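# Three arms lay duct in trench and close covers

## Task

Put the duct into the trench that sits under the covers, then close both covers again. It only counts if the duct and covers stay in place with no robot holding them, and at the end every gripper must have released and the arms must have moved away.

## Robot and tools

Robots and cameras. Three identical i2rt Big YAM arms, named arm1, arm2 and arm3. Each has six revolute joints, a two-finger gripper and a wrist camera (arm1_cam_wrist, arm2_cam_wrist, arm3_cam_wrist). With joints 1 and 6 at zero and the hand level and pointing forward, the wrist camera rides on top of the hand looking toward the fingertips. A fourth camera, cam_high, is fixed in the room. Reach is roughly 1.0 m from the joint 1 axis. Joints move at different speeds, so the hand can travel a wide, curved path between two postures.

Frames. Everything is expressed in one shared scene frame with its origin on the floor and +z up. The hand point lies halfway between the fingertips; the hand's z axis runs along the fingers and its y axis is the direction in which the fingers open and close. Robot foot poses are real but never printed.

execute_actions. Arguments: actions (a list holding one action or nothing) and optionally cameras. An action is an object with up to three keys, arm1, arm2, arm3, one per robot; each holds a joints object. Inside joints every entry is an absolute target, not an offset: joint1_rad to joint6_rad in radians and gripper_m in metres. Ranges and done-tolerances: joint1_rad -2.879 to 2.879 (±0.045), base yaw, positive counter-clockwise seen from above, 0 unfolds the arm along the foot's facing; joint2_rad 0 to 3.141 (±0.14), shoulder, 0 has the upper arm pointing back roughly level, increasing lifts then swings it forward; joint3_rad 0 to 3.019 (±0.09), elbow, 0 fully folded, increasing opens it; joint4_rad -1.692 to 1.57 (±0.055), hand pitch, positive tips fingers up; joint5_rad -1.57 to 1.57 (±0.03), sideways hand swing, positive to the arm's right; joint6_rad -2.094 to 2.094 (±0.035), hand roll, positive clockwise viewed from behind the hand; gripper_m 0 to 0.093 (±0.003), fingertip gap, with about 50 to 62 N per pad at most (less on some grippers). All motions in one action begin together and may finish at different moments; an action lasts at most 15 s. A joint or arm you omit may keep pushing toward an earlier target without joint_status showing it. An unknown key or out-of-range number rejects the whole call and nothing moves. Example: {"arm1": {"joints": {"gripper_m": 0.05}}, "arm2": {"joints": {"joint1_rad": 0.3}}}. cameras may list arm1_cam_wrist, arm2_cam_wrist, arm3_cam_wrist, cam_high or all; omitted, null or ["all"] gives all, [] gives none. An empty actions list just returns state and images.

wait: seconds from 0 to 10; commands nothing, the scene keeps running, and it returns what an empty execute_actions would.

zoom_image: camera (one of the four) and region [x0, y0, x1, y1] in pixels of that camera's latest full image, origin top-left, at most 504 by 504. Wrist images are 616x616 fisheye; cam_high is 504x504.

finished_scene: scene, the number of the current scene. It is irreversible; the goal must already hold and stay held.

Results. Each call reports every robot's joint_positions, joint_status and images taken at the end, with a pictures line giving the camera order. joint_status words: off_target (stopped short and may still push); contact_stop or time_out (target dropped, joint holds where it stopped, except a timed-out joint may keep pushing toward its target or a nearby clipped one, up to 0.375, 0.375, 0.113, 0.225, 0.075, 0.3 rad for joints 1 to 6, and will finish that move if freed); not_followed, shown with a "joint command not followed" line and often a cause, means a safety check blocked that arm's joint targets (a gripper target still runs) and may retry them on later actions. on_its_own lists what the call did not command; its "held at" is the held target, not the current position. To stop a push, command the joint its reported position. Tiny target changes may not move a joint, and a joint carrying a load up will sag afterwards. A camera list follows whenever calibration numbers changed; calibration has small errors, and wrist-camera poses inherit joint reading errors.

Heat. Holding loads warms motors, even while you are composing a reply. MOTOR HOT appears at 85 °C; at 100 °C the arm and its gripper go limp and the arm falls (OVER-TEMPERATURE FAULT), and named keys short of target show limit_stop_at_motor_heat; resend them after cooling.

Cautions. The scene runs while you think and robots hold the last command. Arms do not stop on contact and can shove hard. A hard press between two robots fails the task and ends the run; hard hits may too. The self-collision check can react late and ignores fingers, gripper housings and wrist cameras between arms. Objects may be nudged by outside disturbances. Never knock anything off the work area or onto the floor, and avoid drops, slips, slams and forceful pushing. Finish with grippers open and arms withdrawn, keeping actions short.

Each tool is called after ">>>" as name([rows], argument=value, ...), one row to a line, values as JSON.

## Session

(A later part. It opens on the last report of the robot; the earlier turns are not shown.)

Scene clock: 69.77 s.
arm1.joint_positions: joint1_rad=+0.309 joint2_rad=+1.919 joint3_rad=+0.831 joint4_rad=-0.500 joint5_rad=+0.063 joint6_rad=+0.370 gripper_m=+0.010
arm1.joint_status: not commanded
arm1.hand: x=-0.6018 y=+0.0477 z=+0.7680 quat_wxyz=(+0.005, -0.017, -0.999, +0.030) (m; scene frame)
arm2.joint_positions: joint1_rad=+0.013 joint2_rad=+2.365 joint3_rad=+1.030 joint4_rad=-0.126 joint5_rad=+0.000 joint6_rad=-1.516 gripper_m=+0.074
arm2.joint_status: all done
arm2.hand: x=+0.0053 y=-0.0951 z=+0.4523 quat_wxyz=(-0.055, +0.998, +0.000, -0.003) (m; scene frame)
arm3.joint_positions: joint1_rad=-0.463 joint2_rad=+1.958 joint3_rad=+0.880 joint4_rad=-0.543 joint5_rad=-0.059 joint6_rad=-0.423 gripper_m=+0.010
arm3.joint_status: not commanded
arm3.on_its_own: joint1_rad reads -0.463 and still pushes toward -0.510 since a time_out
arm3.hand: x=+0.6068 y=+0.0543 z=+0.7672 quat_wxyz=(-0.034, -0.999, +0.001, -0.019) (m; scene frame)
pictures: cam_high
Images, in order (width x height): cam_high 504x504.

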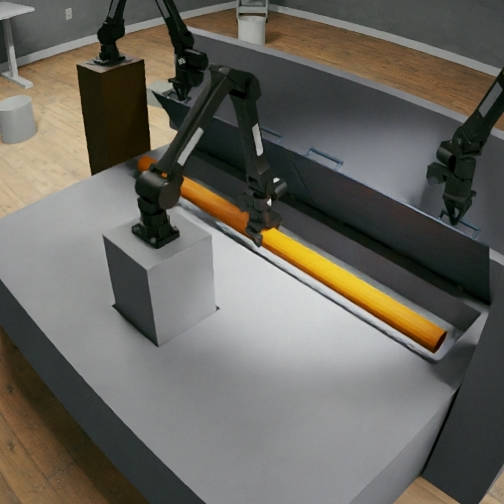

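>>> execute_actions([
  {"arm2":{"joints":{"joint1_rad":-0.03,"joint6_rad":-1.555,"joint2_rad":2.29,"joint3_rad":1.11}}},
], cameras=[])

>>> execute_actions([
  {"arm2":{"joints":{"joint2_rad":2.4,"joint3_rad":1.16,"joint4_rad":-0.04}}},
], cameras=["cam_high","arm2_cam_wrist"])

>>> zoom_image(camera="cam_high", region=[384, 270, 504, 390])

>>> zoom_image(camera="cam_high", region=[110, 110, 230, 230])

Scene clock: 70.97 s.
arm1.joint_positions: joint1_rad=+0.309 joint2_rad=+1.919 joint3_rad=+0.831 joint4_rad=-0.500 joint5_rad=+0.063 joint6_rad=+0.370 gripper_m=+0.010
arm1.joint_status: not commanded
arm1.hand: x=-0.6018 y=+0.0477 z=+0.7680 quat_wxyz=(+0.005, -0.017, -0.999, +0.030) (m; scene frame)
arm2.joint_positions: joint1_rad=-0.022 joint2_rad=+2.368 joint3_rad=+1.062 joint4_rad=-0.126 joint5_rad=-0.001 joint6_rad=-1.551 gripper_m=+0.074
arm2.joint_status: all done
arm2.hand: x=+0.0204 y=-0.0763 z=+0.4549 quat_wxyz=(-0.069, +0.998, +0.000, -0.002) (m; scene frame)
arm3.joint_positions: joint1_rad=-0.463 joint2_rad=+1.958 joint3_rad=+0.880 joint4_rad=-0.543 joint5_rad=-0.059 joint6_rad=-0.423 gripper_m=+0.010
arm3.joint_status: not commanded
arm3.on_its_own: joint1_rad reads -0.463 and still pushes toward -0.510 since a time_out
arm3.hand: x=+0.6068 y=+0.0543 z=+0.7672 quat_wxyz=(-0.034, -0.999, +0.001, -0.019) (m; scene frame)
pictures: none
No camera images: the call's "cameras" was empty. Leave "cameras" out to get every camera's image.

Scene clock: 72.13 s.
arm1.joint_positions: joint1_rad=+0.309 joint2_rad=+1.919 joint3_rad=+0.831 joint4_rad=-0.500 joint5_rad=+0.063 joint6_rad=+0.370 gripper_m=+0.010
arm1.joint_status: not commanded
arm1.hand: x=-0.6018 y=+0.0477 z=+0.7680 quat_wxyz=(+0.005, -0.017, -0.999, +0.030) (m; scene frame)
arm2.joint_positions: joint1_rad=-0.022 joint2_rad=+2.497 joint3_rad=+1.128 joint4_rad=-0.058 joint5_rad=-0.001 joint6_rad=-1.551 gripper_m=+0.074
arm2.joint_status: all done
arm2.hand: x=+0.0204 y=-0.0729 z=+0.4070 quat_wxyz=(-0.072, +0.997, +0.000, -0.002) (m; scene frame)
arm3.joint_positions: joint1_rad=-0.463 joint2_rad=+1.958 joint3_rad=+0.880 joint4_rad=-0.543 joint5_rad=-0.059 joint6_rad=-0.423 gripper_m=+0.010
arm3.joint_status: not commanded
arm3.on_its_own: joint1_rad reads -0.463 and still pushes toward -0.510 since a time_out
arm3.hand: x=+0.6068 y=+0.0543 z=+0.7672 quat_wxyz=(-0.034, -0.999, +0.001, -0.019) (m; scene frame)
pictures: arm2_cam_wrist, cam_high
camera_calibration (this result's frames):
arm2_cam_wrist: T_world_to_cam=[[0.0109231, 0.98789, 0.154772, 0.0107931], [0.814695, -0.0985379, 0.571457, -0.247627], [0.579787, 0.11985, -0.805905, 0.445931], [0, 0, 0, 1]] pos_world=[-0.0569231, -0.0885078, 0.499215]
Images, in order (width x height): arm2_cam_wrist 616x616, cam_high 504x504.

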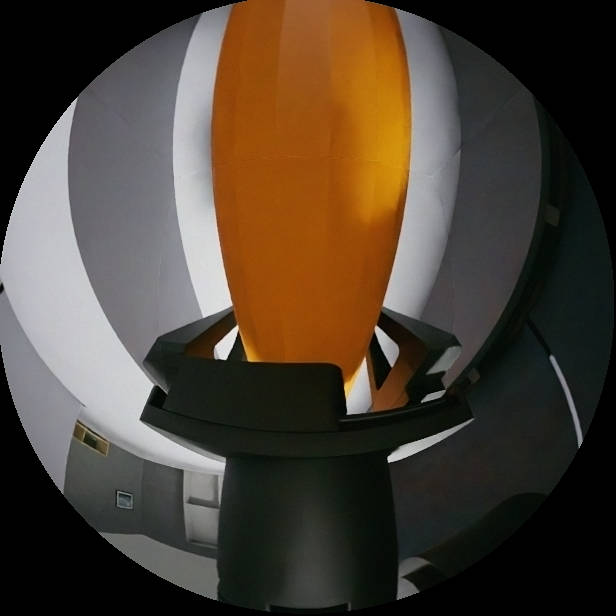

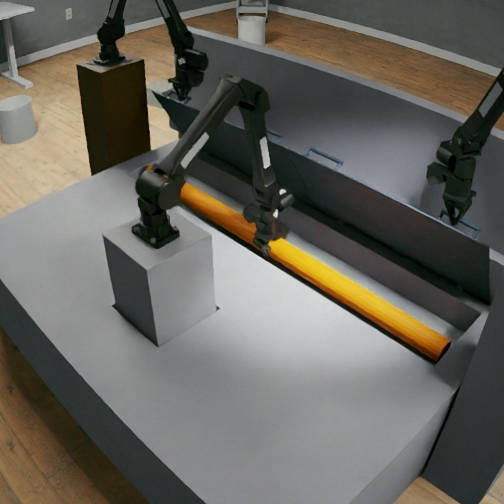

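Region (384, 270, 504, 390) of cam_high's 504x504 image, scaled by 4.200, with more detail than that image has.

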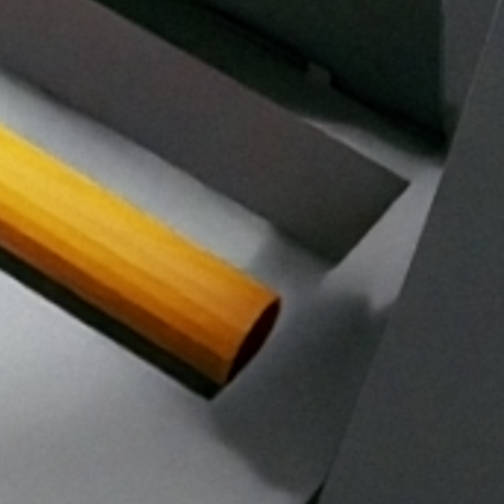

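Region (110, 110, 230, 230) of cam_high's 504x504 image, scaled by 4.200, with more detail than that image has.

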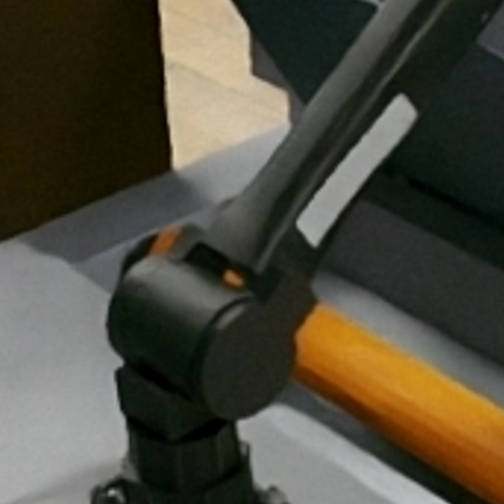

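>>> execute_actions([
  {"arm2":{"joints":{"joint2_rad":2.5,"joint3_rad":1.22,"joint4_rad":0.01}}},
], cameras=["cam_high","arm2_cam_wrist"])

Scene clock: 73.53 s.
arm1.joint_positions: joint1_rad=+0.309 joint2_rad=+1.919 joint3_rad=+0.831 joint4_rad=-0.500 joint5_rad=+0.063 joint6_rad=+0.370 gripper_m=+0.010
arm1.joint_status: not commanded
arm1.hand: x=-0.6018 y=+0.0477 z=+0.7680 quat_wxyz=(+0.005, -0.017, -0.999, +0.030) (m; scene frame)
arm2.joint_positions: joint1_rad=-0.022 joint2_rad=+2.590 joint3_rad=+1.191 joint4_rad=-0.009 joint5_rad=-0.001 joint6_rad=-1.553 gripper_m=+0.074
arm2.joint_status: all done
arm2.hand: x=+0.0202 y=-0.0654 z=+0.3727 quat_wxyz=(-0.081, +0.997, +0.002, -0.002) (m; scene frame)
arm3.joint_positions: joint1_rad=-0.463 joint2_rad=+1.958 joint3_rad=+0.880 joint4_rad=-0.543 joint5_rad=-0.059 joint6_rad=-0.423 gripper_m=+0.010
arm3.joint_status: not commanded
arm3.on_its_own: joint1_rad reads -0.463 and still pushes toward -0.510 since a time_out
arm3.hand: x=+0.6068 y=+0.0543 z=+0.7672 quat_wxyz=(-0.034, -0.999, +0.001, -0.019) (m; scene frame)
pictures: arm2_cam_wrist, cam_high
camera_calibration (this result's frames):
arm2_cam_wrist: T_world_to_cam=[[0.00869579, 0.984978, 0.172463, 0.00189326], [0.814941, -0.106927, 0.569594, -0.227004], [0.579478, 0.135595, -0.803629, 0.417651], [0, 0, 0, 1]] pos_world=[-0.0570416, -0.0827689, 0.46461]
Images, in order (width x height): arm2_cam_wrist 616x616, cam_high 504x504.

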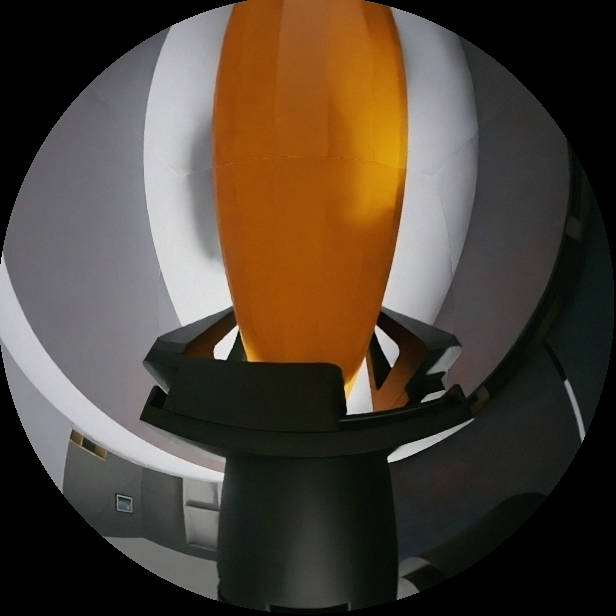

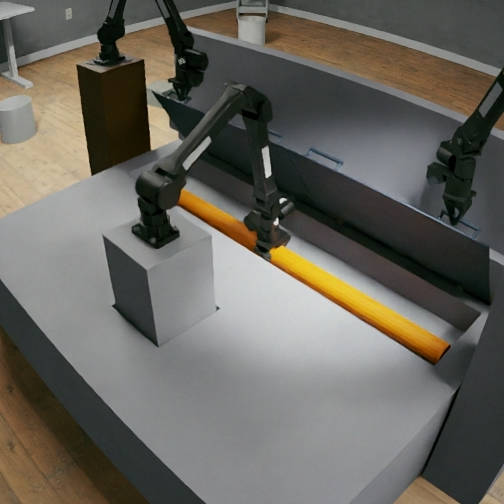

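>>> execute_actions([
  {"arm2":{"joints":{"joint2_rad":2.57,"joint3_rad":1.25,"joint4_rad":0.04}}},
], cameras=["cam_high"])

>>> zoom_image(camera="cam_high", region=[384, 270, 504, 390])

Scene clock: 78.87 s.
arm1.joint_positions: joint1_rad=+0.309 joint2_rad=+1.919 joint3_rad=+0.831 joint4_rad=-0.500 joint5_rad=+0.063 joint6_rad=+0.370 gripper_m=+0.010
arm1.joint_status: not commanded
arm1.hand: x=-0.6018 y=+0.0477 z=+0.7680 quat_wxyz=(+0.005, -0.017, -0.999, +0.030) (m; scene frame)
arm2.joint_positions: joint1_rad=-0.022 joint2_rad=+2.621 joint3_rad=+1.211 joint4_rad=+0.014 joint5_rad=-0.001 joint6_rad=-1.553 gripper_m=+0.074
arm2.joint_status: all done
arm2.hand: x=+0.0201 y=-0.0623 z=+0.3613 quat_wxyz=(-0.087, +0.996, +0.002, -0.002) (m; scene frame)
arm3.joint_positions: joint1_rad=-0.463 joint2_rad=+1.958 joint3_rad=+0.880 joint4_rad=-0.543 joint5_rad=-0.059 joint6_rad=-0.423 gripper_m=+0.010
arm3.joint_status: not commanded
arm3.on_its_own: joint1_rad reads -0.463 and still pushes toward -0.510 since a time_out
arm3.hand: x=+0.6068 y=+0.0543 z=+0.7672 quat_wxyz=(-0.034, -0.999, +0.001, -0.019) (m; scene frame)
pictures: cam_high
Images, in order (width x height): cam_high 504x504.

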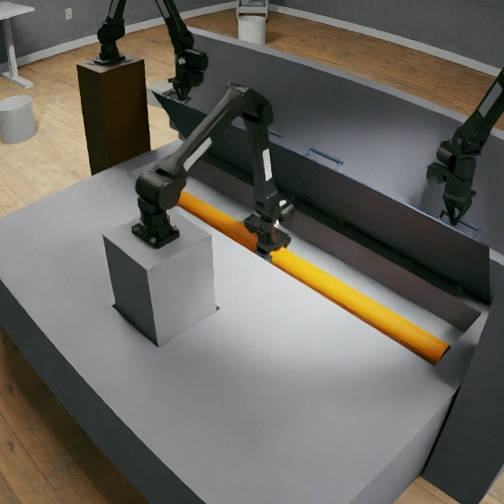

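Region (384, 270, 504, 390) of cam_high's 504x504 image, scaled by 4.200, with more detail than that image has.

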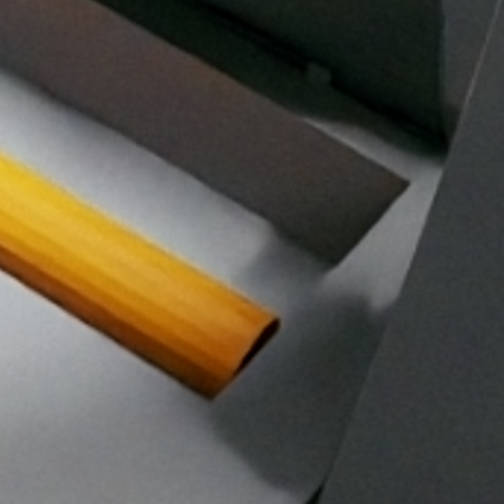

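>>> execute_actions([
  {"arm2":{"joints":{"joint2_rad":2.6,"joint3_rad":1.215,"joint4_rad":0.015,"gripper_m":0.093}}},
], cameras=[])

>>> execute_actions([
  {"arm2":{"joints":{"joint2_rad":2.49,"joint3_rad":1.13,"joint4_rad":-0.05}}},
], cameras=[])

>>> execute_actions([
  {"arm2":{"joints":{"joint2_rad":2.36,"joint3_rad":1.055,"joint4_rad":-0.12}}},
], cameras=[])

>>> execute_actions([
  {"arm2":{"joints":{"joint2_rad":2.1,"joint3_rad":0.75,"joint4_rad":-0.2}}},
], cameras=[])

>>> execute_actions([
  {"arm2":{"joints":{"joint2_rad":1.5,"joint3_rad":0.5,"joint4_rad":-0.5}},"arm1":{"joints":{"joint1_rad":0.16,"joint2_rad":1.93,"joint3_rad":0.8,"joint4_rad":-0.385,"joint6_rad":0.215}},"arm3":{"joints":{"joint1_rad":-0.34,"joint2_rad":1.94,"joint3_rad":0.825,"joint4_rad":-0.405,"joint6_rad":-0.295}}},
], cameras=["cam_high","arm2_cam_wrist"])

Scene clock: 80.20 s.
arm1.joint_positions: joint1_rad=+0.309 joint2_rad=+1.919 joint3_rad=+0.831 joint4_rad=-0.500 joint5_rad=+0.063 joint6_rad=+0.370 gripper_m=+0.010
arm1.joint_status: not commanded
arm1.hand: x=-0.6018 y=+0.0477 z=+0.7680 quat_wxyz=(+0.005, -0.017, -0.999, +0.030) (m; scene frame)
arm2.joint_positions: joint1_rad=-0.022 joint2_rad=+2.618 joint3_rad=+1.211 joint4_rad=+0.014 joint5_rad=-0.001 joint6_rad=-1.553 gripper_m=+0.093
arm2.joint_status: all done
arm2.hand: x=+0.0201 y=-0.0609 z=+0.3627 quat_wxyz=(-0.089, +0.996, +0.002, -0.002) (m; scene frame)
arm3.joint_positions: joint1_rad=-0.463 joint2_rad=+1.958 joint3_rad=+0.880 joint4_rad=-0.543 joint5_rad=-0.059 joint6_rad=-0.423 gripper_m=+0.010
arm3.joint_status: not commanded
arm3.on_its_own: joint1_rad reads -0.463 and still pushes toward -0.510 since a time_out
arm3.hand: x=+0.6068 y=+0.0543 z=+0.7672 quat_wxyz=(-0.034, -0.999, +0.001, -0.019) (m; scene frame)
pictures: none
No camera images: the call's "cameras" was empty. Leave "cameras" out to get every camera's image.

Scene clock: 81.07 s.
arm1.joint_positions: joint1_rad=+0.309 joint2_rad=+1.919 joint3_rad=+0.831 joint4_rad=-0.500 joint5_rad=+0.063 joint6_rad=+0.370 gripper_m=+0.010
arm1.joint_status: not commanded
arm1.hand: x=-0.6018 y=+0.0477 z=+0.7680 quat_wxyz=(+0.005, -0.017, -0.999, +0.030) (m; scene frame)
arm2.joint_positions: joint1_rad=-0.022 joint2_rad=+2.497 joint3_rad=+1.130 joint4_rad=-0.050 joint5_rad=-0.001 joint6_rad=-1.553 gripper_m=+0.093
arm2.joint_status: all done
arm2.hand: x=+0.0203 y=-0.0699 z=+0.4075 quat_wxyz=(-0.077, +0.997, +0.002, -0.002) (m; scene frame)
arm3.joint_positions: joint1_rad=-0.463 joint2_rad=+1.958 joint3_rad=+0.880 joint4_rad=-0.543 joint5_rad=-0.059 joint6_rad=-0.423 gripper_m=+0.010
arm3.joint_status: not commanded
arm3.on_its_own: joint1_rad reads -0.463 and still pushes toward -0.510 since a time_out
arm3.hand: x=+0.6068 y=+0.0543 z=+0.7672 quat_wxyz=(-0.034, -0.999, +0.001, -0.019) (m; scene frame)
pictures: none
No camera images: the call's "cameras" was empty. Leave "cameras" out to get every camera's image.

Scene clock: 82.07 s.
arm1.joint_positions: joint1_rad=+0.309 joint2_rad=+1.919 joint3_rad=+0.831 joint4_rad=-0.500 joint5_rad=+0.063 joint6_rad=+0.370 gripper_m=+0.010
arm1.joint_status: not commanded
arm1.hand: x=-0.6018 y=+0.0477 z=+0.7680 quat_wxyz=(+0.005, -0.017, -0.999, +0.030) (m; scene frame)
arm2.joint_positions: joint1_rad=-0.022 joint2_rad=+2.359 joint3_rad=+1.052 joint4_rad=-0.116 joint5_rad=-0.001 joint6_rad=-1.553 gripper_m=+0.093
arm2.joint_status: all done
arm2.hand: x=+0.0204 y=-0.0763 z=+0.4580 quat_wxyz=(-0.074, +0.997, +0.002, -0.002) (m; scene frame)
arm3.joint_positions: joint1_rad=-0.463 joint2_rad=+1.958 joint3_rad=+0.880 joint4_rad=-0.543 joint5_rad=-0.059 joint6_rad=-0.423 gripper_m=+0.010
arm3.joint_status: not commanded
arm3.on_its_own: joint1_rad reads -0.463 and still pushes toward -0.510 since a time_out
arm3.hand: x=+0.6068 y=+0.0543 z=+0.7672 quat_wxyz=(-0.034, -0.999, +0.001, -0.019) (m; scene frame)
pictures: none
No camera images: the call's "cameras" was empty. Leave "cameras" out to get every camera's image.

Scene clock: 83.10 s.
arm1.joint_positions: joint1_rad=+0.309 joint2_rad=+1.919 joint3_rad=+0.831 joint4_rad=-0.500 joint5_rad=+0.063 joint6_rad=+0.370 gripper_m=+0.010
arm1.joint_status: not commanded
arm1.hand: x=-0.6018 y=+0.0477 z=+0.7680 quat_wxyz=(+0.005, -0.017, -0.999, +0.030) (m; scene frame)
arm2.joint_positions: joint1_rad=-0.022 joint2_rad=+2.096 joint3_rad=+0.756 joint4_rad=-0.195 joint5_rad=-0.001 joint6_rad=-1.553 gripper_m=+0.093
arm2.joint_status: all done
arm2.hand: x=+0.0227 y=-0.1830 z=+0.5275 quat_wxyz=(-0.018, +1.000, +0.002, -0.001) (m; scene frame)
arm3.joint_positions: joint1_rad=-0.463 joint2_rad=+1.958 joint3_rad=+0.880 joint4_rad=-0.543 joint5_rad=-0.059 joint6_rad=-0.423 gripper_m=+0.010
arm3.joint_status: not commanded
arm3.on_its_own: joint1_rad reads -0.463 and still pushes toward -0.510 since a time_out
arm3.hand: x=+0.6068 y=+0.0543 z=+0.7672 quat_wxyz=(-0.034, -0.999, +0.001, -0.019) (m; scene frame)
pictures: none
No camera images: the call's "cameras" was empty. Leave "cameras" out to get every camera's image.

Scene clock: 84.37 s.
arm1.joint_positions: joint1_rad=+0.133 joint2_rad=+1.990 joint3_rad=+0.790 joint4_rad=-0.379 joint5_rad=+0.020 joint6_rad=+0.193 gripper_m=+0.010
arm1.joint_status: all done
arm1.hand: x=-0.6018 y=-0.0136 z=+0.7353 quat_wxyz=(+0.010, -0.016, -1.000, +0.009) (m; scene frame)
arm2.joint_positions: joint1_rad=-0.022 joint2_rad=+1.498 joint3_rad=+0.497 joint4_rad=-0.491 joint5_rad=-0.001 joint6_rad=-1.553 gripper_m=+0.093
arm2.joint_status: all done
arm2.hand: x=+0.0243 y=-0.2627 z=+0.6673 quat_wxyz=(-0.039, +0.999, +0.002, -0.001) (m; scene frame)
arm3.joint_positions: joint1_rad=-0.306 joint2_rad=+2.009 joint3_rad=+0.815 joint4_rad=-0.401 joint5_rad=-0.022 joint6_rad=-0.265 gripper_m=+0.010
arm3.joint_status: all done
arm3.hand: x=+0.6063 y=-0.0029 z=+0.7368 quat_wxyz=(-0.011, -1.000, +0.001, -0.017) (m; scene frame)
pictures: arm2_cam_wrist, cam_high
camera_calibration (this result's frames):
arm2_cam_wrist: T_world_to_cam=[[0.00846673, 0.995933, 0.0897026, 0.203531], [0.81394, -0.0589747, 0.577948, -0.412216], [0.580887, 0.0681192, -0.811129, 0.66601], [0, 0, 0, 1]] pos_world=[-0.0530806, -0.272382, 0.760202]
Images, in order (width x height): arm2_cam_wrist 616x616, cam_high 504x504.

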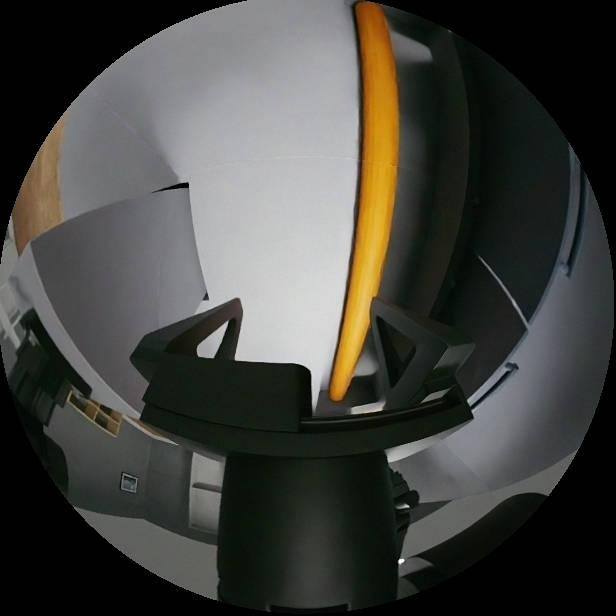

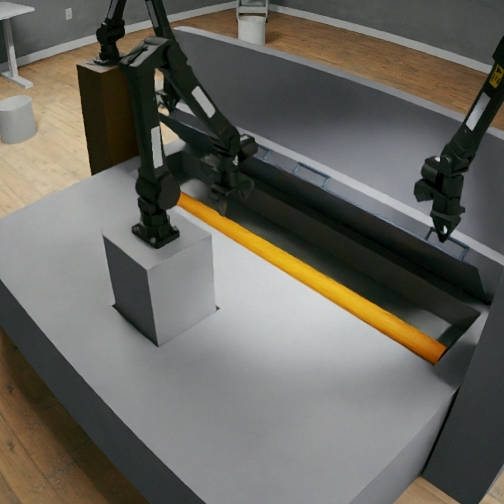

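Close in steps, arm2 further clear.

>>> execute_actions([
  {"arm2":{"joints":{"joint2_rad":0.9,"joint3_rad":0.6,"joint4_rad":-1.0}},"arm1":{"joints":{"joint1_rad":-0.04,"joint2_rad":2.16,"joint3_rad":0.835,"joint4_rad":-0.185,"joint6_rad":0.015}},"arm3":{"joints":{"joint1_rad":-0.145,"joint2_rad":2.16,"joint3_rad":0.835,"joint4_rad":-0.2,"joint6_rad":-0.1}}},
], cameras=[])

>>> execute_actions([
  {"arm1":{"joints":{"joint1_rad":-0.205,"joint2_rad":2.43,"joint3_rad":0.97,"joint4_rad":-0.03,"joint6_rad":-0.157}},"arm3":{"joints":{"joint1_rad":0.025,"joint2_rad":2.43,"joint3_rad":0.96,"joint4_rad":-0.045,"joint6_rad":0.075}}},
], cameras=[])

>>> execute_actions([
  {"arm1":{"joints":{"joint1_rad":-0.265,"joint2_rad":2.58,"joint3_rad":1.08,"joint4_rad":0.015,"joint6_rad":-0.215}},"arm3":{"joints":{"joint1_rad":0.095,"joint2_rad":2.58,"joint3_rad":1.075,"joint4_rad":0.0,"joint6_rad":0.14}}},
], cameras=[])

>>> execute_actions([
  {"arm1":{"joints":{"joint1_rad":-0.285,"joint2_rad":2.7,"joint3_rad":1.125,"joint4_rad":0.035,"joint6_rad":-0.235}},"arm3":{"joints":{"joint1_rad":0.12,"joint2_rad":2.7,"joint3_rad":1.12,"joint4_rad":0.025,"joint6_rad":0.165}}},
], cameras=["cam_high"])

Scene clock: 87.30 s.
arm1.joint_positions: joint1_rad=-0.087 joint2_rad=+2.215 joint3_rad=+0.825 joint4_rad=-0.180 joint5_rad=+0.028 joint6_rad=-0.023 gripper_m=+0.010
arm1.joint_status: joint1_rad off_target (ended at -0.087, target -0.040); joint6_rad off_target (ended at -0.023, target +0.015); the others done
arm1.hand: x=-0.6023 y=-0.0967 z=+0.6589 quat_wxyz=(+0.008, -0.019, -1.000, +0.012) (m; scene frame)
arm2.joint_positions: joint1_rad=-0.022 joint2_rad=+0.898 joint3_rad=+0.560 joint4_rad=-0.992 joint5_rad=-0.001 joint6_rad=-1.553 gripper_m=+0.093
arm2.joint_status: all done
arm2.hand: x=+0.0249 y=-0.2923 z=+0.8243 quat_wxyz=(-0.120, +0.993, +0.002, -0.003) (m; scene frame)
arm3.joint_positions: joint1_rad=-0.091 joint2_rad=+2.220 joint3_rad=+0.826 joint4_rad=-0.190 joint5_rad=-0.027 joint6_rad=-0.054 gripper_m=+0.010
arm3.joint_status: joint1_rad time_out (moved +0.215 of +0.161); joint6_rad time_out (moved +0.211 of +0.165); the others done
arm3.on_its_own: joint1_rad reads -0.091 and still pushes toward -0.145 since a time_out; joint6_rad reads -0.054 and still pushes toward -0.100 since a time_out
arm3.hand: x=+0.6054 y=-0.0844 z=+0.6620 quat_wxyz=(-0.011, -1.000, -0.001, -0.014) (m; scene frame)
pictures: none
No camera images: the call's "cameras" was empty. Leave "cameras" out to get every camera's image.

not run: a stop came earlier in this reply.

not run: a stop came earlier in this reply.

not run: a stop came earlier in this reply.

>>> execute_actions([
  {"arm1":{"joints":{"joint1_rad":-0.235,"joint2_rad":2.43,"joint3_rad":0.97,"joint4_rad":-0.03,"joint6_rad":-0.18}},"arm3":{"joints":{"joint1_rad":0.06,"joint2_rad":2.43,"joint3_rad":0.96,"joint4_rad":-0.045,"joint6_rad":0.105}}},
], cameras=[])

>>> execute_actions([
  {"arm1":{"joints":{"joint1_rad":-0.275,"joint2_rad":2.58,"joint3_rad":1.08,"joint4_rad":0.015,"joint6_rad":-0.22}},"arm3":{"joints":{"joint1_rad":0.11,"joint2_rad":2.58,"joint3_rad":1.075,"joint4_rad":0.0,"joint6_rad":0.155}}},
], cameras=[])

>>> execute_actions([
  {"arm1":{"joints":{"joint1_rad":-0.285,"joint2_rad":2.7,"joint3_rad":1.125,"joint4_rad":0.035,"joint6_rad":-0.235}},"arm3":{"joints":{"joint1_rad":0.12,"joint2_rad":2.7,"joint3_rad":1.12,"joint4_rad":0.025,"joint6_rad":0.165}}},
], cameras=[])

>>> execute_actions([
  {"arm1":{"joints":{"gripper_m":0.05}},"arm3":{"joints":{"gripper_m":0.05}}},
], cameras=[])

>>> execute_actions([
  {"arm1":{"joints":{"joint2_rad":2.2,"joint3_rad":0.85,"joint4_rad":-0.2}},"arm3":{"joints":{"joint2_rad":2.2,"joint3_rad":0.85,"joint4_rad":-0.2}}},
], cameras=["cam_high"])

Scene clock: 89.13 s.
arm1.joint_positions: joint1_rad=-0.252 joint2_rad=+2.517 joint3_rad=+0.980 joint4_rad=-0.026 joint5_rad=-0.001 joint6_rad=-0.193 gripper_m=+0.010
arm1.joint_status: all done
arm1.hand: x=-0.6014 y=-0.1544 z=+0.5569 quat_wxyz=(+0.004, -0.016, -1.000, -0.002) (m; scene frame)
arm2.joint_positions: joint1_rad=-0.022 joint2_rad=+0.898 joint3_rad=+0.560 joint4_rad=-0.992 joint5_rad=-0.001 joint6_rad=-1.553 gripper_m=+0.093
arm2.joint_status: not commanded
arm2.hand: x=+0.0249 y=-0.2923 z=+0.8243 quat_wxyz=(-0.120, +0.993, +0.002, -0.003) (m; scene frame)
arm3.joint_positions: joint1_rad=+0.078 joint2_rad=+2.519 joint3_rad=+0.972 joint4_rad=-0.036 joint5_rad=+0.005 joint6_rad=+0.124 gripper_m=+0.010
arm3.joint_status: all done
arm3.hand: x=+0.6027 y=-0.1413 z=+0.5607 quat_wxyz=(+0.006, -1.000, +0.003, -0.014) (m; scene frame)
pictures: none
No camera images: the call's "cameras" was empty. Leave "cameras" out to get every camera's image.

Scene clock: 90.07 s.
arm1.joint_positions: joint1_rad=-0.287 joint2_rad=+2.661 joint3_rad=+1.085 joint4_rad=+0.011 joint5_rad=+0.000 joint6_rad=-0.230 gripper_m=+0.010
arm1.joint_status: all done
arm1.hand: x=-0.6005 y=-0.1689 z=+0.5050 quat_wxyz=(+0.005, -0.015, -1.000, -0.001) (m; scene frame)
arm2.joint_positions: joint1_rad=-0.022 joint2_rad=+0.898 joint3_rad=+0.560 joint4_rad=-0.992 joint5_rad=-0.001 joint6_rad=-1.553 gripper_m=+0.093
arm2.joint_status: not commanded
arm2.hand: x=+0.0249 y=-0.2923 z=+0.8243 quat_wxyz=(-0.120, +0.993, +0.002, -0.003) (m; scene frame)
arm3.joint_positions: joint1_rad=+0.118 joint2_rad=+2.666 joint3_rad=+1.079 joint4_rad=-0.002 joint5_rad=+0.009 joint6_rad=+0.166 gripper_m=+0.010
arm3.joint_status: all done
arm3.hand: x=+0.6013 y=-0.1557 z=+0.5080 quat_wxyz=(+0.009, -1.000, +0.004, -0.016) (m; scene frame)
pictures: none
No camera images: the call's "cameras" was empty. Leave "cameras" out to get every camera's image.

Scene clock: 90.77 s.
arm1.joint_positions: joint1_rad=-0.295 joint2_rad=+2.721 joint3_rad=+1.128 joint4_rad=+0.028 joint5_rad=+0.002 joint6_rad=-0.238 gripper_m=+0.010
arm1.joint_status: all done
arm1.hand: x=-0.6022 y=-0.1721 z=+0.4827 quat_wxyz=(+0.005, -0.015, -1.000, +0.000) (m; scene frame)
arm2.joint_positions: joint1_rad=-0.022 joint2_rad=+0.898 joint3_rad=+0.560 joint4_rad=-0.992 joint5_rad=-0.001 joint6_rad=-1.553 gripper_m=+0.093
arm2.joint_status: not commanded
arm2.hand: x=+0.0249 y=-0.2923 z=+0.8243 quat_wxyz=(-0.120, +0.993, +0.002, -0.003) (m; scene frame)
arm3.joint_positions: joint1_rad=+0.125 joint2_rad=+2.716 joint3_rad=+1.116 joint4_rad=+0.013 joint5_rad=+0.008 joint6_rad=+0.174 gripper_m=+0.010
arm3.joint_status: all done
arm3.hand: x=+0.6022 y=-0.1584 z=+0.4894 quat_wxyz=(+0.008, -1.000, +0.004, -0.015) (m; scene frame)
pictures: none
No camera images: the call's "cameras" was empty. Leave "cameras" out to get every camera's image.

Scene clock: 91.37 s.
arm1.joint_positions: joint1_rad=-0.294 joint2_rad=+2.721 joint3_rad=+1.128 joint4_rad=+0.028 joint5_rad=+0.002 joint6_rad=-0.238 gripper_m=+0.050
arm1.joint_status: all done
arm1.hand: x=-0.6021 y=-0.1719 z=+0.4827 quat_wxyz=(+0.005, -0.015, -1.000, +0.000) (m; scene frame)
arm2.joint_positions: joint1_rad=-0.022 joint2_rad=+0.898 joint3_rad=+0.560 joint4_rad=-0.992 joint5_rad=-0.001 joint6_rad=-1.553 gripper_m=+0.093
arm2.joint_status: not commanded
arm2.hand: x=+0.0249 y=-0.2923 z=+0.8243 quat_wxyz=(-0.120, +0.993, +0.002, -0.003) (m; scene frame)
arm3.joint_positions: joint1_rad=+0.125 joint2_rad=+2.716 joint3_rad=+1.116 joint4_rad=+0.013 joint5_rad=+0.005 joint6_rad=+0.174 gripper_m=+0.050
arm3.joint_status: all done
arm3.hand: x=+0.6020 y=-0.1591 z=+0.4893 quat_wxyz=(+0.006, -1.000, +0.004, -0.016) (m; scene frame)
pictures: none
No camera images: the call's "cameras" was empty. Leave "cameras" out to get every camera's image.

Scene clock: 92.63 s.
arm1.joint_positions: joint1_rad=-0.294 joint2_rad=+2.200 joint3_rad=+0.853 joint4_rad=-0.192 joint5_rad=+0.002 joint6_rad=-0.238 gripper_m=+0.050
arm1.joint_status: all done
arm1.hand: x=-0.5956 y=-0.1737 z=+0.6660 quat_wxyz=(-0.007, -0.015, -1.000, +0.003) (m; scene frame)
arm2.joint_positions: joint1_rad=-0.022 joint2_rad=+0.898 joint3_rad=+0.560 joint4_rad=-0.992 joint5_rad=-0.001 joint6_rad=-1.553 gripper_m=+0.093
arm2.joint_status: not commanded
arm2.hand: x=+0.0249 y=-0.2923 z=+0.8243 quat_wxyz=(-0.120, +0.993, +0.002, -0.003) (m; scene frame)
arm3.joint_positions: joint1_rad=+0.125 joint2_rad=+2.193 joint3_rad=+0.852 joint4_rad=-0.190 joint5_rad=+0.005 joint6_rad=+0.174 gripper_m=+0.050
arm3.joint_status: all done
arm3.hand: x=+0.5846 y=-0.1625 z=+0.6727 quat_wxyz=(+0.002, -1.000, +0.004, +0.012) (m; scene frame)
pictures: cam_high
Images, in order (width x height): cam_high 504x504.

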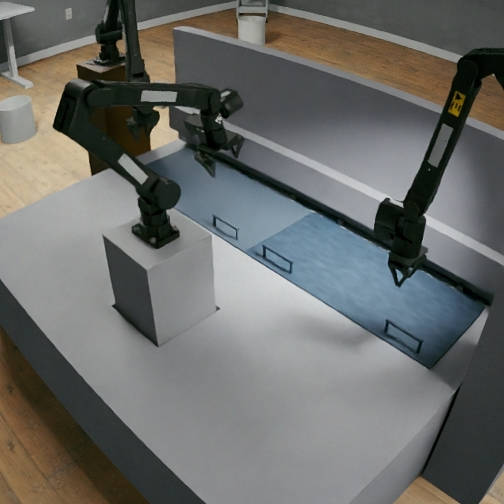

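>>> finished_scene(scene=1)

The scene is finished: the task was done.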